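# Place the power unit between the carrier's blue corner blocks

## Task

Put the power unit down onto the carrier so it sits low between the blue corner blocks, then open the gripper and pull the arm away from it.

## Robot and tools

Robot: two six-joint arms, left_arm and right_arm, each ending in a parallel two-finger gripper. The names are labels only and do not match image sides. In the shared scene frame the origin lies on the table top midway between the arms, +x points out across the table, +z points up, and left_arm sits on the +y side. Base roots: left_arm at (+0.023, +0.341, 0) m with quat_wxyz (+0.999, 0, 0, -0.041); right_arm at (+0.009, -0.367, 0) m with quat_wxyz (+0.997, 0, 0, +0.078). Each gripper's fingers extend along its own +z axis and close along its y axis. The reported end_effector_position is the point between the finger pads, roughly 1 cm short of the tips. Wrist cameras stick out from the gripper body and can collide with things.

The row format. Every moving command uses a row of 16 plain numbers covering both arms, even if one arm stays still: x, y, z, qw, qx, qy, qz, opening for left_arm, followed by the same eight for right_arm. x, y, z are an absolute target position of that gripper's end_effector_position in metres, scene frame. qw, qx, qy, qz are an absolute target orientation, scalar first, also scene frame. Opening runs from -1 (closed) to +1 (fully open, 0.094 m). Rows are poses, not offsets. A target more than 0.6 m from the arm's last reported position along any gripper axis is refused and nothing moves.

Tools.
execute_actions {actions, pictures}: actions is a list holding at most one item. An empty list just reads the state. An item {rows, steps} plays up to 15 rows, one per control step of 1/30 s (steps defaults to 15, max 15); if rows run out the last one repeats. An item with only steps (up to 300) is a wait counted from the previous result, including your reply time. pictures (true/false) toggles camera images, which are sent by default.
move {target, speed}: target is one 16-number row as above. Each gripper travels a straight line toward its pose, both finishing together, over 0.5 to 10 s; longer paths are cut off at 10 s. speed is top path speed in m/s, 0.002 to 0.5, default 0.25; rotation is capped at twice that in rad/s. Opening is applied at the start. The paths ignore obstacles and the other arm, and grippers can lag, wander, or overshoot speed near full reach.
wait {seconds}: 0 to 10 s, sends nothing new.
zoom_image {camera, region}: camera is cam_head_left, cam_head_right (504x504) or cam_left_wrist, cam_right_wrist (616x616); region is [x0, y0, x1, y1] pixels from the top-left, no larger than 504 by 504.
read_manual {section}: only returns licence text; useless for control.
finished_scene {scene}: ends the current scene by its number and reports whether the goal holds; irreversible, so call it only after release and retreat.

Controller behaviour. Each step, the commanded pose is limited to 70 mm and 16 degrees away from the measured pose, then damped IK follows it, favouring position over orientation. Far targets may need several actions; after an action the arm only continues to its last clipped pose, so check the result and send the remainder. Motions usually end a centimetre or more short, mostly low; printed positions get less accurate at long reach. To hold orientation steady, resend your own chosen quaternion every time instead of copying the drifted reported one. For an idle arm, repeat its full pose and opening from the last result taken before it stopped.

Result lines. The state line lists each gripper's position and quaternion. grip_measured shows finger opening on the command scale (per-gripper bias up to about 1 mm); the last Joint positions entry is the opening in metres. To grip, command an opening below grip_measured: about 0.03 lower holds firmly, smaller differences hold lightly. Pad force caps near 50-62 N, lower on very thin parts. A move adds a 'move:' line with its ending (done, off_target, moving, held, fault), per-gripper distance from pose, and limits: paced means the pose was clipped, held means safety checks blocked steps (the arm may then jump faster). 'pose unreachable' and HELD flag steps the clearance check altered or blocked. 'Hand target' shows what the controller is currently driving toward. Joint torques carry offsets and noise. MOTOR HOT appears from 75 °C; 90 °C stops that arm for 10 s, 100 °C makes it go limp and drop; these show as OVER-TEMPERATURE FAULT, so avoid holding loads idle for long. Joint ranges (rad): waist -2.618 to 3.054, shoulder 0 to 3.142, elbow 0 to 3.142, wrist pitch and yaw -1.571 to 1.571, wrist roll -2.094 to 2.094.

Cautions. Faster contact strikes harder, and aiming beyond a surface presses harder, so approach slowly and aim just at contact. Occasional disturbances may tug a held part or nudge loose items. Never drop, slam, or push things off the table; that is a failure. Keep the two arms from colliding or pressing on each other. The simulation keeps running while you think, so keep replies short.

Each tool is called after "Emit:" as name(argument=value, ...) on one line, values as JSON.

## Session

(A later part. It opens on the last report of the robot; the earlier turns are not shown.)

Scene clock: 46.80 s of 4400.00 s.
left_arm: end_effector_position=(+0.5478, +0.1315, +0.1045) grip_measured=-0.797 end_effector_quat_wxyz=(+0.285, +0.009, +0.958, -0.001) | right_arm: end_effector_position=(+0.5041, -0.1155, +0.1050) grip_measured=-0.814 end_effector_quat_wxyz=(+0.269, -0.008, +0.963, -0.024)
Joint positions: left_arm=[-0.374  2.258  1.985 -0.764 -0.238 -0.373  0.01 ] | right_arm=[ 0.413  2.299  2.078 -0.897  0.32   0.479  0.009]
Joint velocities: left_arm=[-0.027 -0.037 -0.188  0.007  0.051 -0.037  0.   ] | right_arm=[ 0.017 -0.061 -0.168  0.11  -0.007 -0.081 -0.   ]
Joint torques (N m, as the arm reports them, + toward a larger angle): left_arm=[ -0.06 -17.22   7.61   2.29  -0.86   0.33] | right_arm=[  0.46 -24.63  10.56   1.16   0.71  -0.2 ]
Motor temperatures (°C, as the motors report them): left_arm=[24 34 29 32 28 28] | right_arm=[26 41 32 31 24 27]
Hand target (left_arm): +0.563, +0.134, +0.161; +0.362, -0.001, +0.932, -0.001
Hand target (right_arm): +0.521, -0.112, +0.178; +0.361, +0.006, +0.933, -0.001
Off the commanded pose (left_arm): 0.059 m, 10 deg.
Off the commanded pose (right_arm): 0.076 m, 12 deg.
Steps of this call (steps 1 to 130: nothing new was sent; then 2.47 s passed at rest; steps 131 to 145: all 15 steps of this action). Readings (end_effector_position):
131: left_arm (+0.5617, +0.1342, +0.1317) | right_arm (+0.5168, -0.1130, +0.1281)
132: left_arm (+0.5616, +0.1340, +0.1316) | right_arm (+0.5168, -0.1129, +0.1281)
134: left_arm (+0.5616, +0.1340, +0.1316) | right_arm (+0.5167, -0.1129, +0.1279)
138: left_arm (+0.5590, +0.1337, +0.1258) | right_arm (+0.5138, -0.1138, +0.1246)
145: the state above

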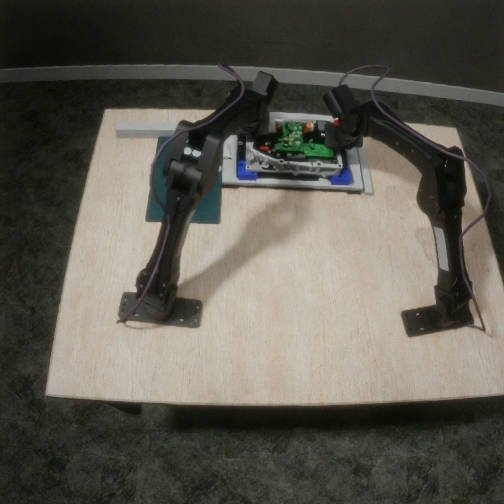

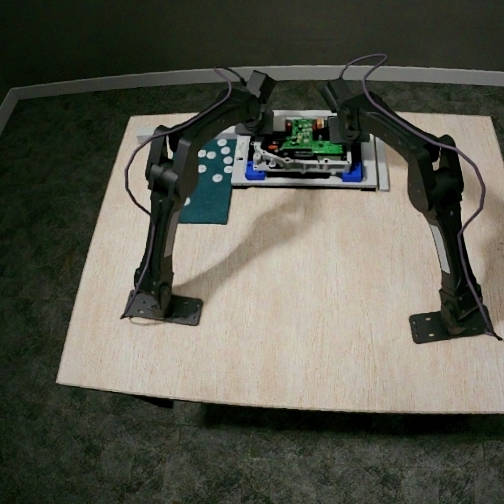

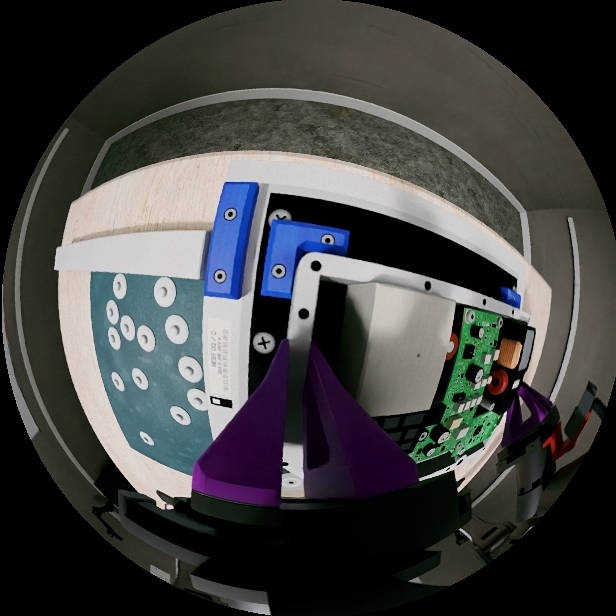

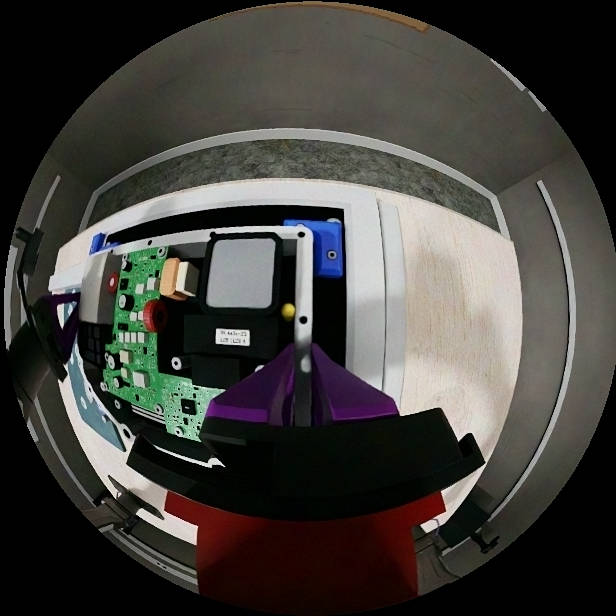

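Emit:
execute_actions(actions=[{"rows":[[0.569,0.132,0.160,0.369,0.002,0.929,-0.001,-0.9,0.529,-0.110,0.177,0.369,0.002,0.929,-0.001,-0.9],[0.571,0.131,0.160,0.372,0.002,0.928,-0.001,-0.9,0.531,-0.111,0.177,0.372,0.002,0.928,-0.001,-0.9],[0.573,0.130,0.160,0.375,0.002,0.927,-0.001,-0.9,0.533,-0.112,0.177,0.375,0.002,0.927,-0.001,-0.9],[0.575,0.129,0.160,0.378,0.002,0.926,-0.001,-0.9,0.535,-0.113,0.177,0.378,0.002,0.926,-0.001,-0.9],[0.577,0.129,0.160,0.38,0.002,0.925,-0.001,-0.9,0.537,-0.113,0.177,0.38,0.002,0.925,-0.001,-0.9]],"steps":15}])

Scene clock: 54.33 s of 4400.00 s.
left_arm: end_effector_position=(+0.5515, +0.1327, +0.1127) grip_measured=-0.797 end_effector_quat_wxyz=(+0.300, +0.004, +0.954, +0.001) | right_arm: end_effector_position=(+0.5082, -0.1137, +0.1098) grip_measured=-0.814 end_effector_quat_wxyz=(+0.286, -0.006, +0.958, -0.016)
Joint positions: left_arm=[-0.374  2.245  1.979 -0.744 -0.255 -0.376  0.01 ] | right_arm=[ 0.413  2.281  2.048 -0.848  0.324  0.477  0.009]
Joint velocities: left_arm=[-0.012 -0.007 -0.002  0.037  0.051 -0.037  0.001] | right_arm=[-0.002  0.017 -0.017  0.051 -0.037  0.007 -0.001]
Joint torques (N m, as the arm reports them, + toward a larger angle): left_arm=[ -0.4  -15.43   7.92   2.45  -0.73   0.25] | right_arm=[ -0.42 -23.13  10.36   1.33   0.72  -0.39]
Motor temperatures (°C, as the motors report them): left_arm=[24 37 28 33 28 28] | right_arm=[26 44 32 32 25 27]
Hand target (left_arm): +0.571, +0.131, +0.163; +0.376, -0.002, +0.927, -0.001
Hand target (right_arm): +0.530, -0.116, +0.178; +0.375, +0.007, +0.927, -0.001
Off the commanded pose (left_arm): 0.054 m, 10 deg.
Off the commanded pose (right_arm): 0.073 m, 12 deg.
Steps of this call (steps 1 to 90: nothing new was sent; then 4.03 s passed at rest; steps 91 to 105: all 15 steps of this action). Readings (end_effector_position):
91: left_arm (+0.5483, +0.1318, +0.1105) | right_arm (+0.5041, -0.1148, +0.1100)
92: left_arm (+0.5484, +0.1318, +0.1105) | right_arm (+0.5041, -0.1148, +0.1097)
94: left_arm (+0.5488, +0.1319, +0.1108) | right_arm (+0.5045, -0.1146, +0.1084)
98: left_arm (+0.5497, +0.1325, +0.1115) | right_arm (+0.5061, -0.1141, +0.1092)
105: the state above

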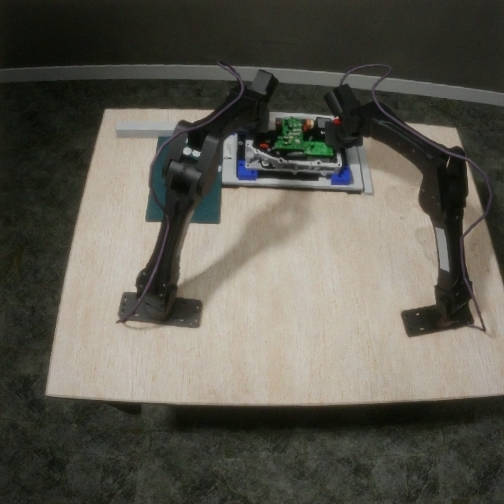

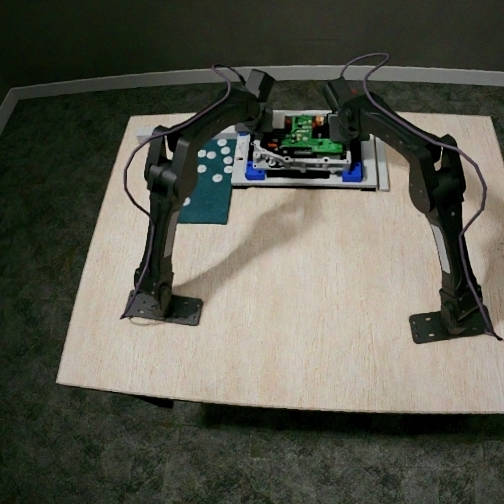

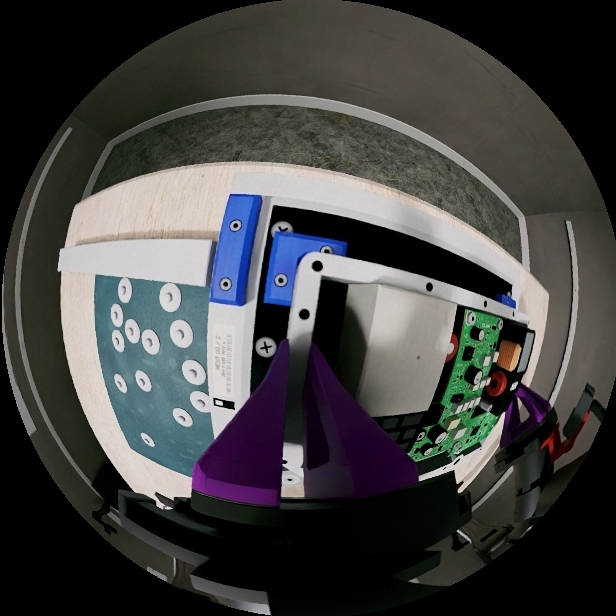

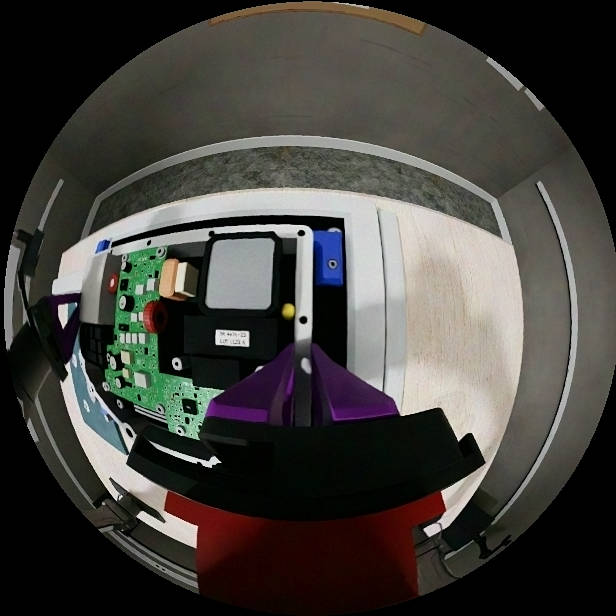

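It needs to shift about 5 mm toward −y and a little forward.

Emit:
execute_actions(actions=[{"rows":[[0.578,0.127,0.160,0.38,0.002,0.925,-0.001,-0.9,0.538,-0.115,0.177,0.38,0.002,0.925,-0.001,-0.9],[0.579,0.125,0.160,0.382,0.002,0.924,-0.001,-0.9,0.539,-0.117,0.177,0.382,0.002,0.924,-0.001,-0.9],[0.580,0.123,0.160,0.384,0.002,0.923,-0.001,-0.9,0.540,-0.119,0.177,0.384,0.002,0.923,-0.001,-0.9],[0.581,0.121,0.159,0.385,0.002,0.923,-0.001,-0.9,0.541,-0.121,0.177,0.385,0.002,0.923,-0.001,-0.9]],"steps":15}])

Emit:
zoom_image(camera="cam_head_left", region=[210, 100, 380, 210])

Scene clock: 59.00 s of 4400.00 s.
left_arm: end_effector_position=(+0.5530, +0.1259, +0.1064) grip_measured=-0.797 end_effector_quat_wxyz=(+0.303, +0.007, +0.953, +0.002) | right_arm: end_effector_position=(+0.5093, -0.1204, +0.1027) grip_measured=-0.814 end_effector_quat_wxyz=(+0.286, -0.006, +0.958, -0.020)
Joint positions: left_arm=[-0.386  2.262  1.979 -0.724 -0.264 -0.377  0.01 ] | right_arm=[ 0.402  2.271  2.005 -0.814  0.325  0.464  0.009]
Joint velocities: left_arm=[-0.007 -0.017  0.007 -0.037 -0.022  0.051 -0.001] | right_arm=[-0.002  0.007 -0.007  0.051 -0.037  0.037  0.001]
Joint torques (N m, as the arm reports them, + toward a larger angle): left_arm=[ -0.33 -15.3    9.43   2.39  -0.79   0.23] | right_arm=[ -0.73 -24.09  10.69   1.39   0.71  -0.43]
Motor temperatures (°C, as the motors report them): left_arm=[24 38 28 34 28 28] | right_arm=[26 46 32 33 25 27]
Hand target (left_arm): +0.574, +0.124, +0.162; +0.382, -0.002, +0.924, -0.002
Hand target (right_arm): +0.533, -0.125, +0.178; +0.380, +0.008, +0.925, -0.002
Off the commanded pose (left_arm): 0.060 m, 10 deg.
Off the commanded pose (right_arm): 0.081 m, 12 deg.
Steps of this call (steps 1 to 90: nothing new was sent; then 1.17 s passed at rest; steps 91 to 105: all 15 steps of this action). Readings (end_effector_position):
91: left_arm (+0.5519, +0.1328, +0.1129) | right_arm (+0.5086, -0.1135, +0.1097)
92: left_arm (+0.5520, +0.1329, +0.1130) | right_arm (+0.5087, -0.1137, +0.1092)
94: left_arm (+0.5521, +0.1324, +0.1129) | right_arm (+0.5092, -0.1144, +0.1083)
98: left_arm (+0.5528, +0.1287, +0.1100) | right_arm (+0.5096, -0.1179, +0.1055)
105: the state above

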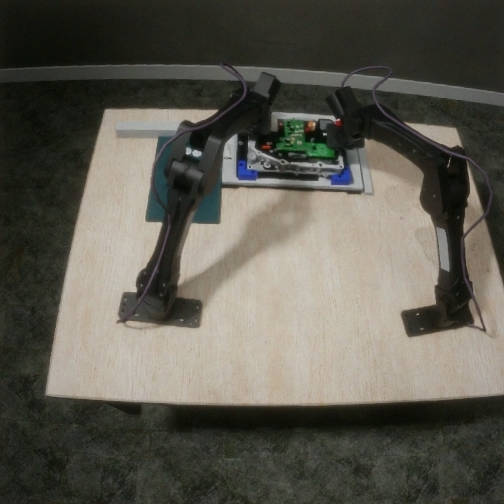

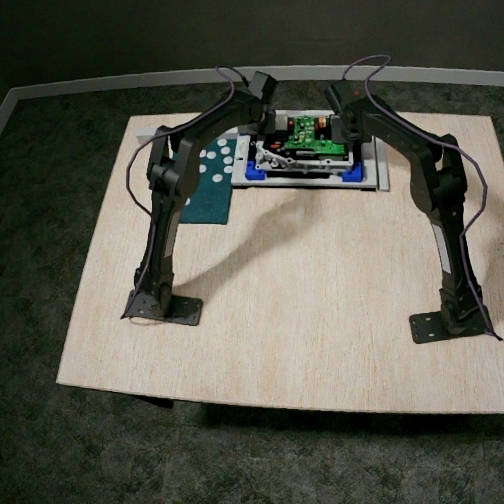

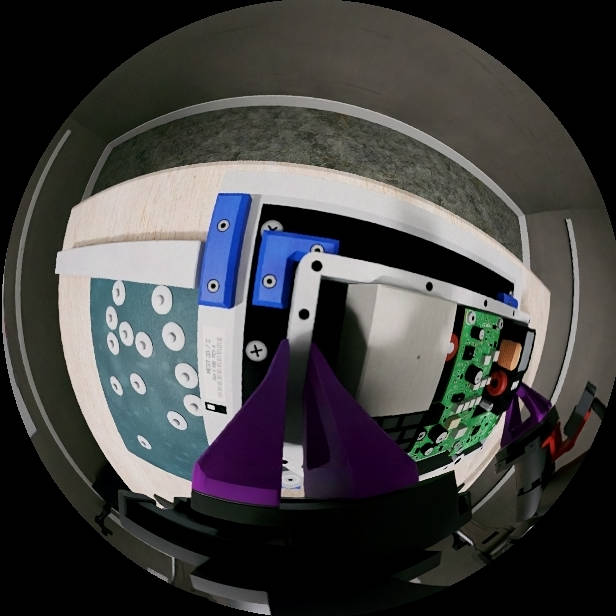

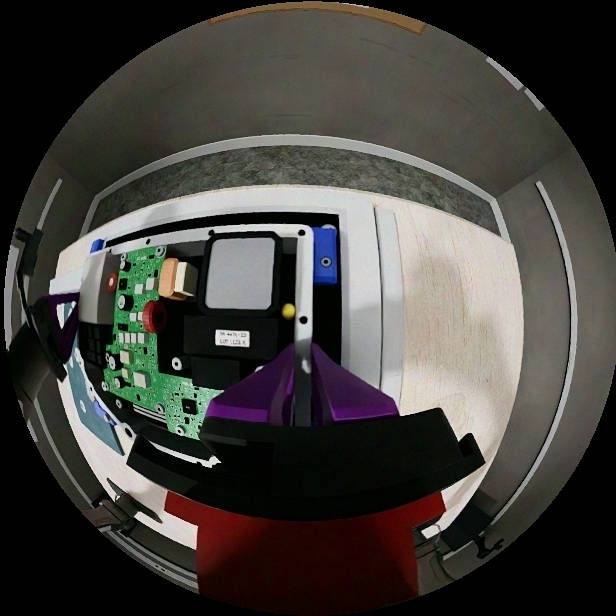

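Region (210, 100, 380, 210) of cam_head_left's 504x504 image, scaled by 2.965, with more detail than that image has; it fills the top 326 rows of this view, and the rest is white.

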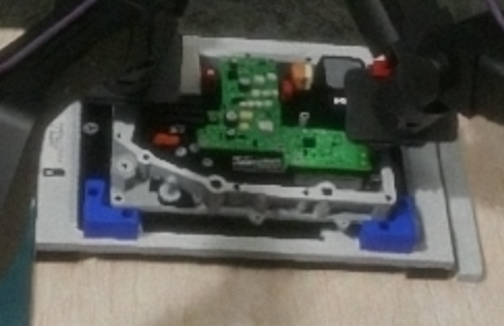

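Emit:
execute_actions(actions=[{"rows":[[0.581,0.123,0.158,0.385,0.002,0.923,-0.001,-0.9,0.541,-0.119,0.177,0.385,0.002,0.923,-0.001,-0.9],[0.580,0.125,0.157,0.385,0.002,0.923,-0.001,-0.9,0.541,-0.117,0.176,0.385,0.002,0.923,-0.001,-0.9],[0.580,0.127,0.156,0.385,0.002,0.923,-0.001,-0.9,0.540,-0.115,0.175,0.385,0.002,0.923,-0.001,-0.9],[0.579,0.129,0.154,0.385,0.002,0.923,-0.001,-0.9,0.540,-0.113,0.174,0.385,0.002,0.923,-0.001,-0.9],[0.579,0.130,0.152,0.385,0.002,0.923,-0.001,-0.9,0.540,-0.112,0.173,0.385,0.002,0.923,-0.001,-0.9],[0.578,0.130,0.150,0.385,0.002,0.923,-0.001,-0.9,0.539,-0.112,0.171,0.385,0.002,0.923,-0.001,-0.9],[0.578,0.130,0.148,0.385,0.002,0.923,-0.001,-0.9,0.539,-0.112,0.169,0.385,0.002,0.923,-0.001,-0.9],[0.577,0.130,0.146,0.385,0.002,0.923,-0.001,-0.9,0.538,-0.112,0.167,0.385,0.002,0.923,-0.001,-0.9],[0.577,0.130,0.144,0.385,0.002,0.923,-0.001,-0.9,0.538,-0.112,0.165,0.385,0.002,0.923,-0.001,-0.9]],"steps":15}])

Scene clock: 74.27 s of 4400.00 s.
left_arm: end_effector_position=(+0.5530, +0.1255, +0.0895) grip_measured=-0.797 end_effector_quat_wxyz=(+0.306, +0.007, +0.952, -0.002) | right_arm: end_effector_position=(+0.5091, -0.1201, +0.0955) grip_measured=-0.814 end_effector_quat_wxyz=(+0.288, -0.007, +0.957, -0.020)
Joint positions: left_arm=[-0.385  2.261  1.908 -0.645 -0.258 -0.378  0.01 ] | right_arm=[ 0.404  2.269  1.971 -0.779  0.329  0.463  0.009]
Joint velocities: left_arm=[-0.012  0.002 -0.017  0.095 -0.022  0.007  0.   ] | right_arm=[ 0.002  0.012 -0.032  0.051 -0.022  0.022 -0.001]
Joint torques (N m, as the arm reports them, + toward a larger angle): left_arm=[  0.38 -17.     7.23   2.23  -0.76   0.34] | right_arm=[  0.41 -23.21  11.1    1.31   0.71  -0.25]
Motor temperatures (°C, as the motors report them): left_arm=[24 39 29 35 29 28] | right_arm=[26 50 32 34 25 27]
Hand target (left_arm): +0.572, +0.132, +0.146; +0.381, -0.002, +0.925, +0.000
Hand target (right_arm): +0.531, -0.115, +0.167; +0.381, +0.007, +0.925, -0.000
Off the commanded pose (left_arm): 0.060 m, 10 deg.
Off the commanded pose (right_arm): 0.076 m, 12 deg.
Steps of this call (steps 1 to 90: nothing new was sent; then 11.77 s passed at rest; steps 91 to 105: all 15 steps of this action). Readings (end_effector_position):
91: left_arm (+0.5533, +0.1258, +0.1067) | right_arm (+0.5095, -0.1203, +0.1037)
92: left_arm (+0.5534, +0.1258, +0.1067) | right_arm (+0.5095, -0.1203, +0.1037)
94: left_arm (+0.5536, +0.1256, +0.1060) | right_arm (+0.5095, -0.1203, +0.1037)
98: left_arm (+0.5533, +0.1255, +0.0986) | right_arm (+0.5099, -0.1206, +0.1031)
105: the state above

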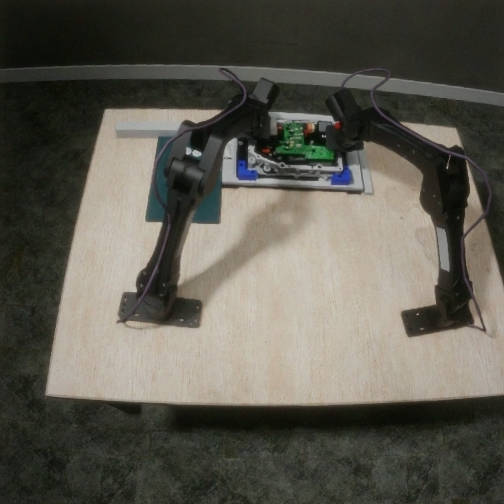

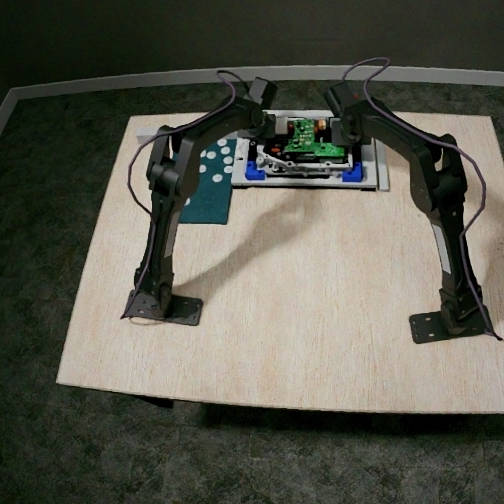

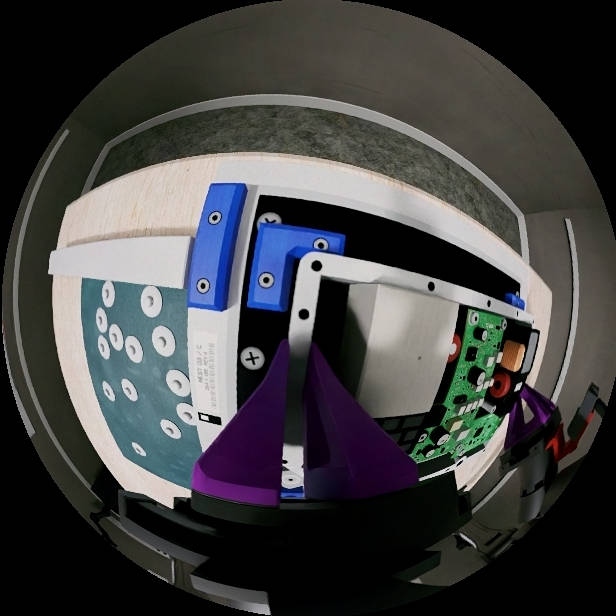

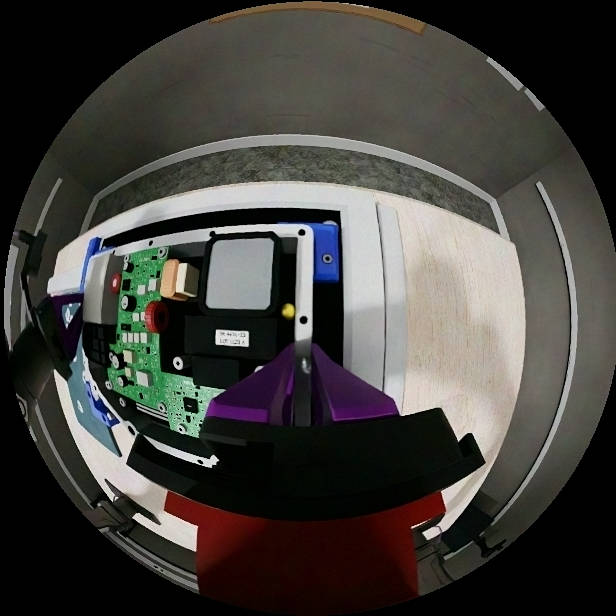

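Emit:
execute_actions(actions=[{"rows":[[0.577,0.131,0.144,0.385,0.002,0.923,-0.001,-0.9,0.538,-0.111,0.163,0.385,0.002,0.923,-0.001,-0.9],[0.577,0.132,0.144,0.385,0.002,0.923,-0.001,-0.9,0.537,-0.110,0.161,0.385,0.002,0.923,-0.001,-0.9],[0.577,0.133,0.143,0.385,0.002,0.923,-0.001,-0.9,0.537,-0.109,0.159,0.385,0.002,0.923,-0.001,-0.9],[0.576,0.133,0.142,0.385,0.002,0.923,-0.001,-0.9,0.536,-0.109,0.157,0.385,0.002,0.923,-0.001,-0.9],[0.576,0.133,0.141,0.385,0.002,0.923,-0.001,-0.9,0.536,-0.109,0.155,0.385,0.002,0.923,-0.001,-0.9],[0.576,0.133,0.140,0.385,0.002,0.923,-0.001,-0.9,0.535,-0.109,0.153,0.385,0.002,0.923,-0.001,-0.9],[0.575,0.133,0.139,0.385,0.002,0.923,-0.001,-0.9,0.535,-0.109,0.151,0.385,0.002,0.923,-0.001,-0.9],[0.575,0.133,0.138,0.38,0.002,0.925,-0.001,-0.9,0.534,-0.109,0.149,0.38,0.002,0.925,-0.001,-0.9],[0.574,0.133,0.136,0.38,0.002,0.925,-0.001,-0.9,0.534,-0.109,0.147,0.38,0.002,0.925,-0.001,-0.9],[0.574,0.133,0.134,0.38,0.002,0.925,-0.001,-0.9,0.533,-0.109,0.145,0.38,0.002,0.925,-0.001,-0.9],[0.573,0.133,0.132,0.375,0.002,0.927,-0.001,-0.9,0.532,-0.109,0.143,0.375,0.002,0.927,-0.001,-0.9],[0.572,0.133,0.130,0.375,0.002,0.927,-0.001,-0.9,0.531,-0.109,0.141,0.375,0.002,0.927,-0.001,-0.9]],"steps":15}], pictures=false)

Emit:
move(target=[0.553,0.127,0.084,0.31,0.006,0.951,-0.005,-0.9, 0.509,-0.118,0.088,0.30,-0.004,0.954,-0.015,-0.9], speed=0.02)

Scene clock: 84.53 s of 4400.00 s.
left_arm: end_effector_position=(+0.5520, +0.1269, +0.0863) grip_measured=-0.797 end_effector_quat_wxyz=(+0.311, +0.005, +0.950, -0.003) | right_arm: end_effector_position=(+0.5092, -0.1191, +0.0837) grip_measured=-0.814 end_effector_quat_wxyz=(+0.293, -0.006, +0.956, -0.018)
Joint positions: left_arm=[-0.385  2.248  1.866 -0.606 -0.262 -0.378  0.01 ] | right_arm=[ 0.406  2.266  1.912 -0.712  0.331  0.465  0.009]
Joint velocities: left_arm=[-0.002 -0.007 -0.042  0.051  0.007 -0.051 -0.001] | right_arm=[ 0.022 -0.027 -0.022 -0.051 -0.066 -0.007 -0.001]
Joint torques (N m, as the arm reports them, + toward a larger angle): left_arm=[  0.83 -15.98   6.81   2.2   -0.63   0.32] | right_arm=[  0.8  -22.14   9.68   1.29   0.66  -0.14]
Motor temperatures (°C, as the motors report them): left_arm=[24 41 29 35 29 28] | right_arm=[26 51 32 35 25 27]
Hand target (left_arm): +0.568, +0.134, +0.131; +0.372, -0.001, +0.928, +0.000
Hand target (right_arm): +0.526, -0.111, +0.142; +0.371, +0.006, +0.929, +0.001
Off the commanded pose (left_arm): 0.048 m, 8 deg.
Off the commanded pose (right_arm): 0.062 m, 10 deg.
Steps of this call (steps 1 to 90: nothing new was sent; then 6.77 s passed at rest; steps 91 to 105: all 15 steps of this action). Readings (end_effector_position):
91: left_arm (+0.5535, +0.1253, +0.0895) | right_arm (+0.5091, -0.1201, +0.0950)
92: left_arm (+0.5535, +0.1253, +0.0895) | right_arm (+0.5090, -0.1202, +0.0945)
94: left_arm (+0.5531, +0.1255, +0.0895) | right_arm (+0.5092, -0.1202, +0.0930)
98: left_arm (+0.5515, +0.1266, +0.0874) | right_arm (+0.5090, -0.1192, +0.0872)
105: the state above

Scene clock: 85.47 s of 4400.00 s.
left_arm: end_effector_position=(+0.5515, +0.1265, +0.0852) grip_measured=-0.797 end_effector_quat_wxyz=(+0.310, +0.002, +0.951, -0.005) | right_arm: end_effector_position=(+0.5085, -0.1191, +0.0817) grip_measured=-0.814 end_effector_quat_wxyz=(+0.291, -0.003, +0.957, -0.017)
Joint positions: left_arm=[-0.385  2.248  1.863 -0.605 -0.259 -0.385  0.01 ] | right_arm=[ 0.406  2.268  1.909 -0.711  0.329  0.473  0.009]
Joint velocities: left_arm=[-0.012  0.002 -0.007  0.007  0.007 -0.066 -0.   ] | right_arm=[-0.022  0.002 -0.007 -0.095  0.007 -0.022 -0.001]
Joint torques (N m, as the arm reports them, + toward a larger angle): left_arm=[  0.28 -11.83   6.64   1.54  -0.09   0.1 ] | right_arm=[  0.18 -16.52   7.03   0.81   0.21  -0.06]
Motor temperatures (°C, as the motors report them): left_arm=[24 41 29 35 29 28] | right_arm=[26 51 32 35 25 27]
Hand target (left_arm): +0.553, +0.127, +0.084; +0.310, +0.006, +0.951, -0.005
Hand target (right_arm): +0.509, -0.118, +0.088; +0.300, -0.004, +0.954, -0.015
Off the commanded pose (left_arm): 0.002 m, 0 deg.
Off the commanded pose (right_arm): 0.006 m, 1 deg.
move: done

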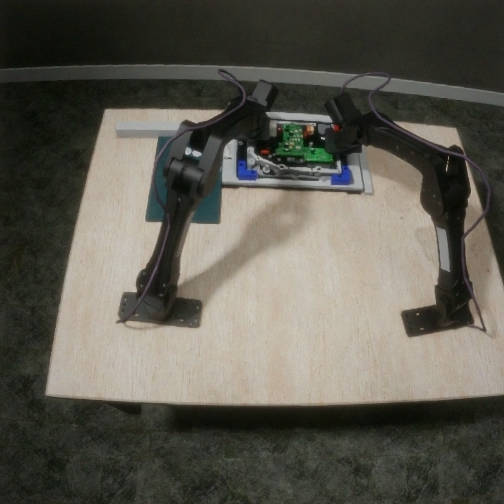

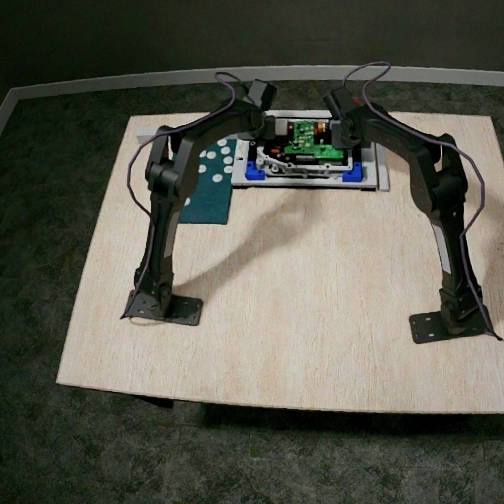

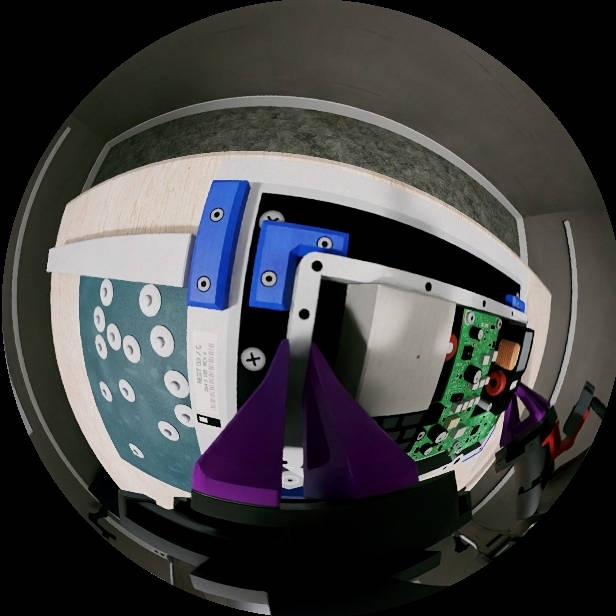

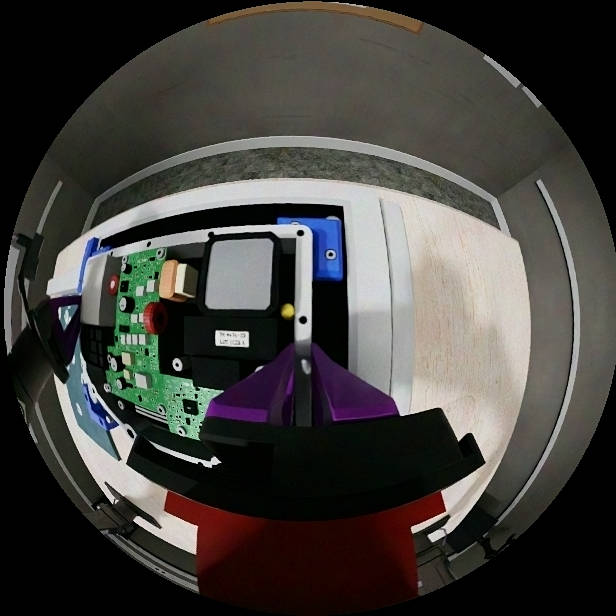

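Emit:
execute_actions(actions=[{"rows":[[0.553,0.127,0.084,0.31,0.006,0.951,-0.005,-0.68, 0.509,-0.118,0.088,0.30,-0.004,0.954,-0.015,-0.68]],"steps":8}], pictures=false)

Emit:
move(target=[0.544,0.126,0.15,0.31,0.006,0.951,-0.005,-0.68, 0.50,-0.116,0.158,0.30,-0.004,0.954,-0.015,-0.68], speed=0.06)

Emit:
move(target=[0.25,0.3,0.2,0.305,0.006,0.952,-0.01,1, 0.25,-0.3,0.2,0.297,0.001,0.955,-0.015,1])

Emit:
zoom_image(camera="cam_head_left", region=[210, 100, 380, 210])

Scene clock: 89.87 s of 4400.00 s.
left_arm: end_effector_position=(+0.5514, +0.1260, +0.0851) grip_measured=-0.682 end_effector_quat_wxyz=(+0.310, +0.003, +0.951, -0.006) | right_arm: end_effector_position=(+0.5086, -0.1208, +0.0818) grip_measured=-0.682 end_effector_quat_wxyz=(+0.291, -0.002, +0.956, -0.020)
Joint positions: left_arm=[-0.385  2.248  1.863 -0.604 -0.256 -0.385  0.015] | right_arm=[ 0.406  2.268  1.909 -0.714  0.336  0.473  0.015]
Joint velocities: left_arm=[-0.012 -0.002 -0.022 -0.022  0.051  0.022 -0.001] | right_arm=[-0.007  0.002  0.012 -0.095 -0.022 -0.022 -0.002]
Joint torques (N m, as the arm reports them, + toward a larger angle): left_arm=[  0.25 -11.84   6.6    1.53  -0.12   0.1 ] | right_arm=[  0.26 -16.44   7.04   0.84   0.11  -0.08]
Motor temperatures (°C, as the motors report them): left_arm=[24 40 28 35 28 28] | right_arm=[26 49 31 34 25 27]
Hand target (left_arm): +0.553, +0.127, +0.084; +0.310, +0.006, +0.951, -0.005
Hand target (right_arm): +0.509, -0.118, +0.088; +0.300, -0.004, +0.954, -0.015
Off the commanded pose (left_arm): 0.002 m, 0 deg.
Off the commanded pose (right_arm): 0.007 m, 1 deg.
Steps of this call (steps 1 to 90: nothing new was sent; then 1.13 s passed at rest; steps 91 to 98: all 8 steps of this action). Readings (end_effector_position):
91: left_arm (+0.5515, +0.1265, +0.0852) | right_arm (+0.5085, -0.1194, +0.0818)
92: left_arm (+0.5515, +0.1263, +0.0852) | right_arm (+0.5083, -0.1202, +0.0817)
94: left_arm (+0.5514, +0.1262, +0.0851) | right_arm (+0.5086, -0.1207, +0.0818)
98: the state above

Scene clock: 91.90 s of 4400.00 s.
left_arm: end_effector_position=(+0.5441, +0.1296, +0.1334) grip_measured=-0.682 end_effector_quat_wxyz=(+0.301, +0.004, +0.954, -0.002) | right_arm: end_effector_position=(+0.4973, -0.1244, +0.1282) grip_measured=-0.681 end_effector_quat_wxyz=(+0.271, -0.008, +0.962, -0.026)
Joint positions: left_arm=[-0.385  2.217  2.014 -0.807 -0.256 -0.385  0.015] | right_arm=[ 0.407  2.25   2.085 -0.952  0.322  0.473  0.015]
Joint velocities: left_arm=[ 0.022  0.012 -0.002 -0.051 -0.022 -0.022  0.   ] | right_arm=[-0.012  0.017  0.007 -0.081 -0.007 -0.066 -0.001]
Joint torques (N m, as the arm reports them, + toward a larger angle): left_arm=[ -0.47 -13.05   8.36   1.2   -0.18   0.01] | right_arm=[  1.09 -18.06  10.82   0.67   0.31   0.06]
Motor temperatures (°C, as the motors report them): left_arm=[24 40 28 35 28 28] | right_arm=[26 49 31 34 25 27]
Hand target (left_arm): +0.543, +0.127, +0.150; +0.310, +0.006, +0.951, -0.005
Hand target (right_arm): +0.498, -0.117, +0.158; +0.300, -0.004, +0.954, -0.014
Off the commanded pose (left_arm): 0.017 m, 1 deg.
Off the commanded pose (right_arm): 0.031 m, 4 deg.
move: off_target (left_arm, right_arm)

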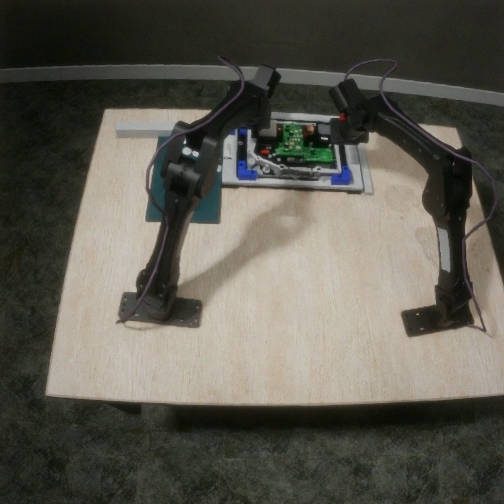

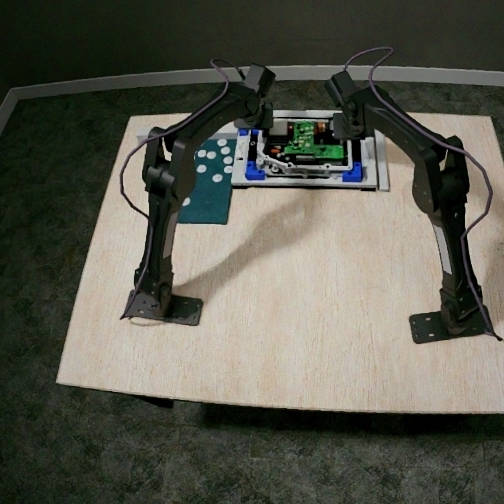

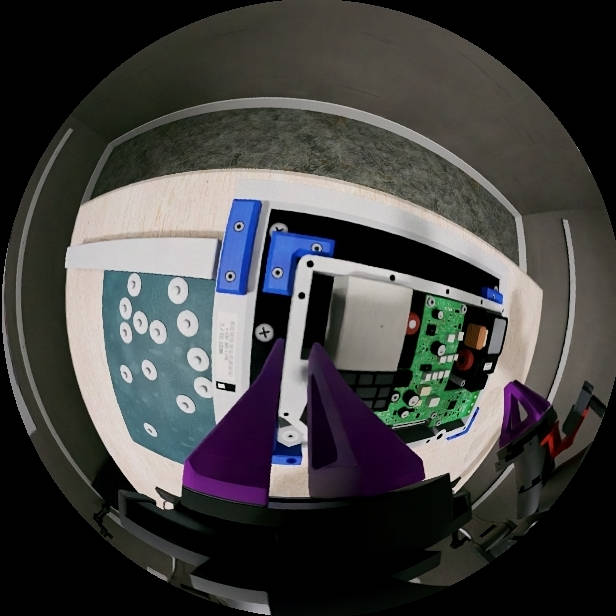

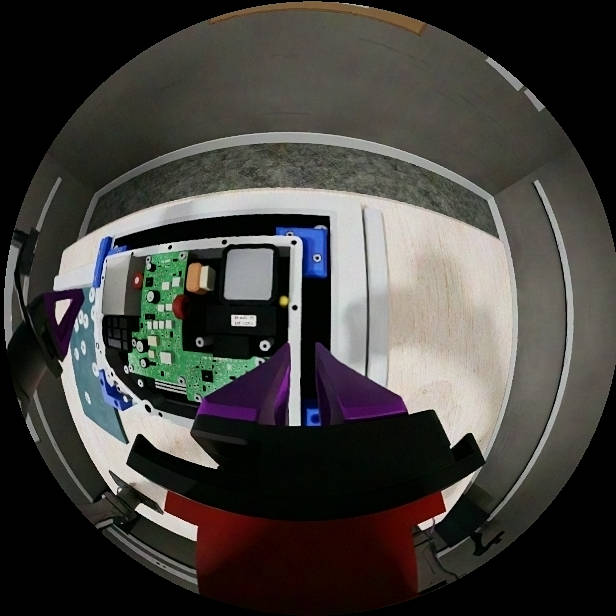

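Scene clock: 93.97 s of 4400.00 s.
left_arm: end_effector_position=(+0.2563, +0.2968, +0.2030) grip_measured=+1.000 end_effector_quat_wxyz=(+0.317, +0.005, +0.948, -0.013) | right_arm: end_effector_position=(+0.2531, -0.3008, +0.1979) grip_measured=+1.000 end_effector_quat_wxyz=(+0.295, +0.001, +0.955, -0.016)
Joint positions: left_arm=[-0.229  0.879  0.963 -1.027 -0.159 -0.25   0.094] | right_arm=[ 0.302  1.012  1.024 -1.045  0.281  0.383  0.094]
Joint velocities: left_arm=[ 0.007  0.012  0.002 -0.066 -0.051  0.081  0.   ] | right_arm=[-0.022 -0.012 -0.012  0.051 -0.022 -0.007 -0.001]
Joint torques (N m, as the arm reports them, + toward a larger angle): left_arm=[ 0.81 -2.36  4.85  1.32 -0.06  0.11] | right_arm=[-0.8  -3.64  7.08  0.73  0.06 -0.12]
Motor temperatures (°C, as the motors report them): left_arm=[24 39 28 34 28 28] | right_arm=[26 48 31 34 25 27]
Hand target (left_arm): +0.249, +0.301, +0.196; +0.305, +0.006, +0.952, -0.007
Hand target (right_arm): +0.251, -0.304, +0.198; +0.296, +0.001, +0.955, -0.015
Off the commanded pose (left_arm): 0.008 m, 1 deg.
Off the commanded pose (right_arm): 0.004 m, 0 deg.
move: done

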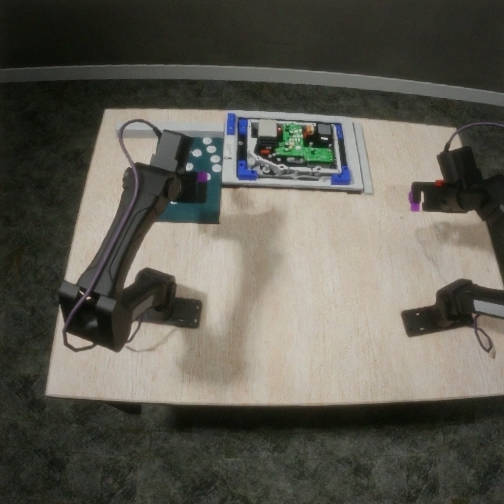

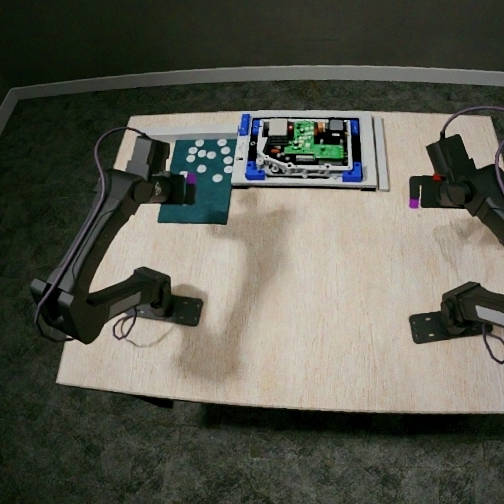

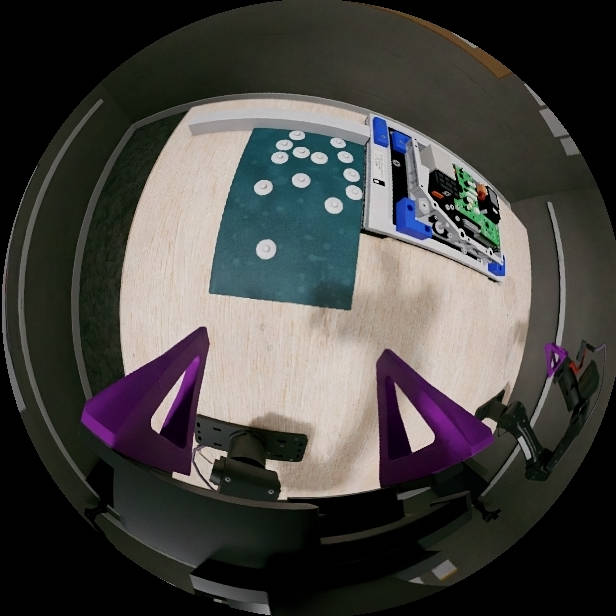

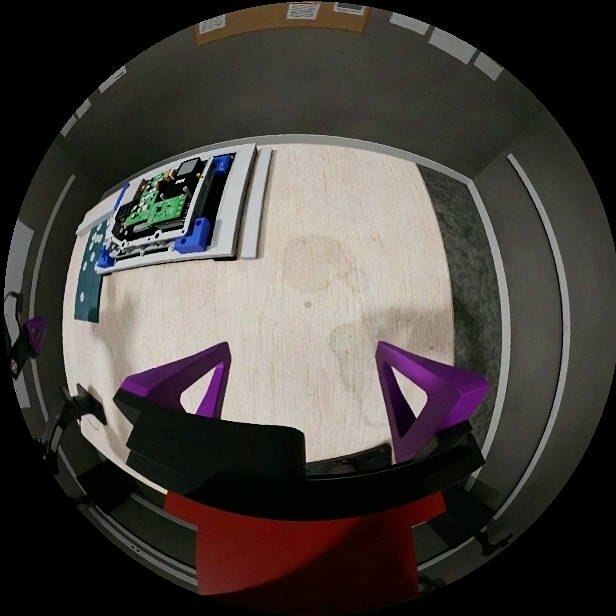

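Region (210, 100, 380, 210) of cam_head_left's 504x504 image, scaled by 2.965, with more detail than that image has; it fills the top 326 rows of this view, and the rest is white.

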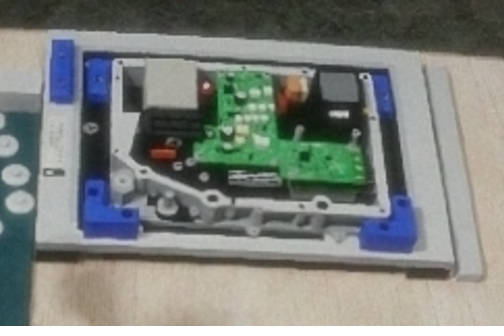

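Emit:
finished_scene(scene=2)

The scene is finished: the task was done.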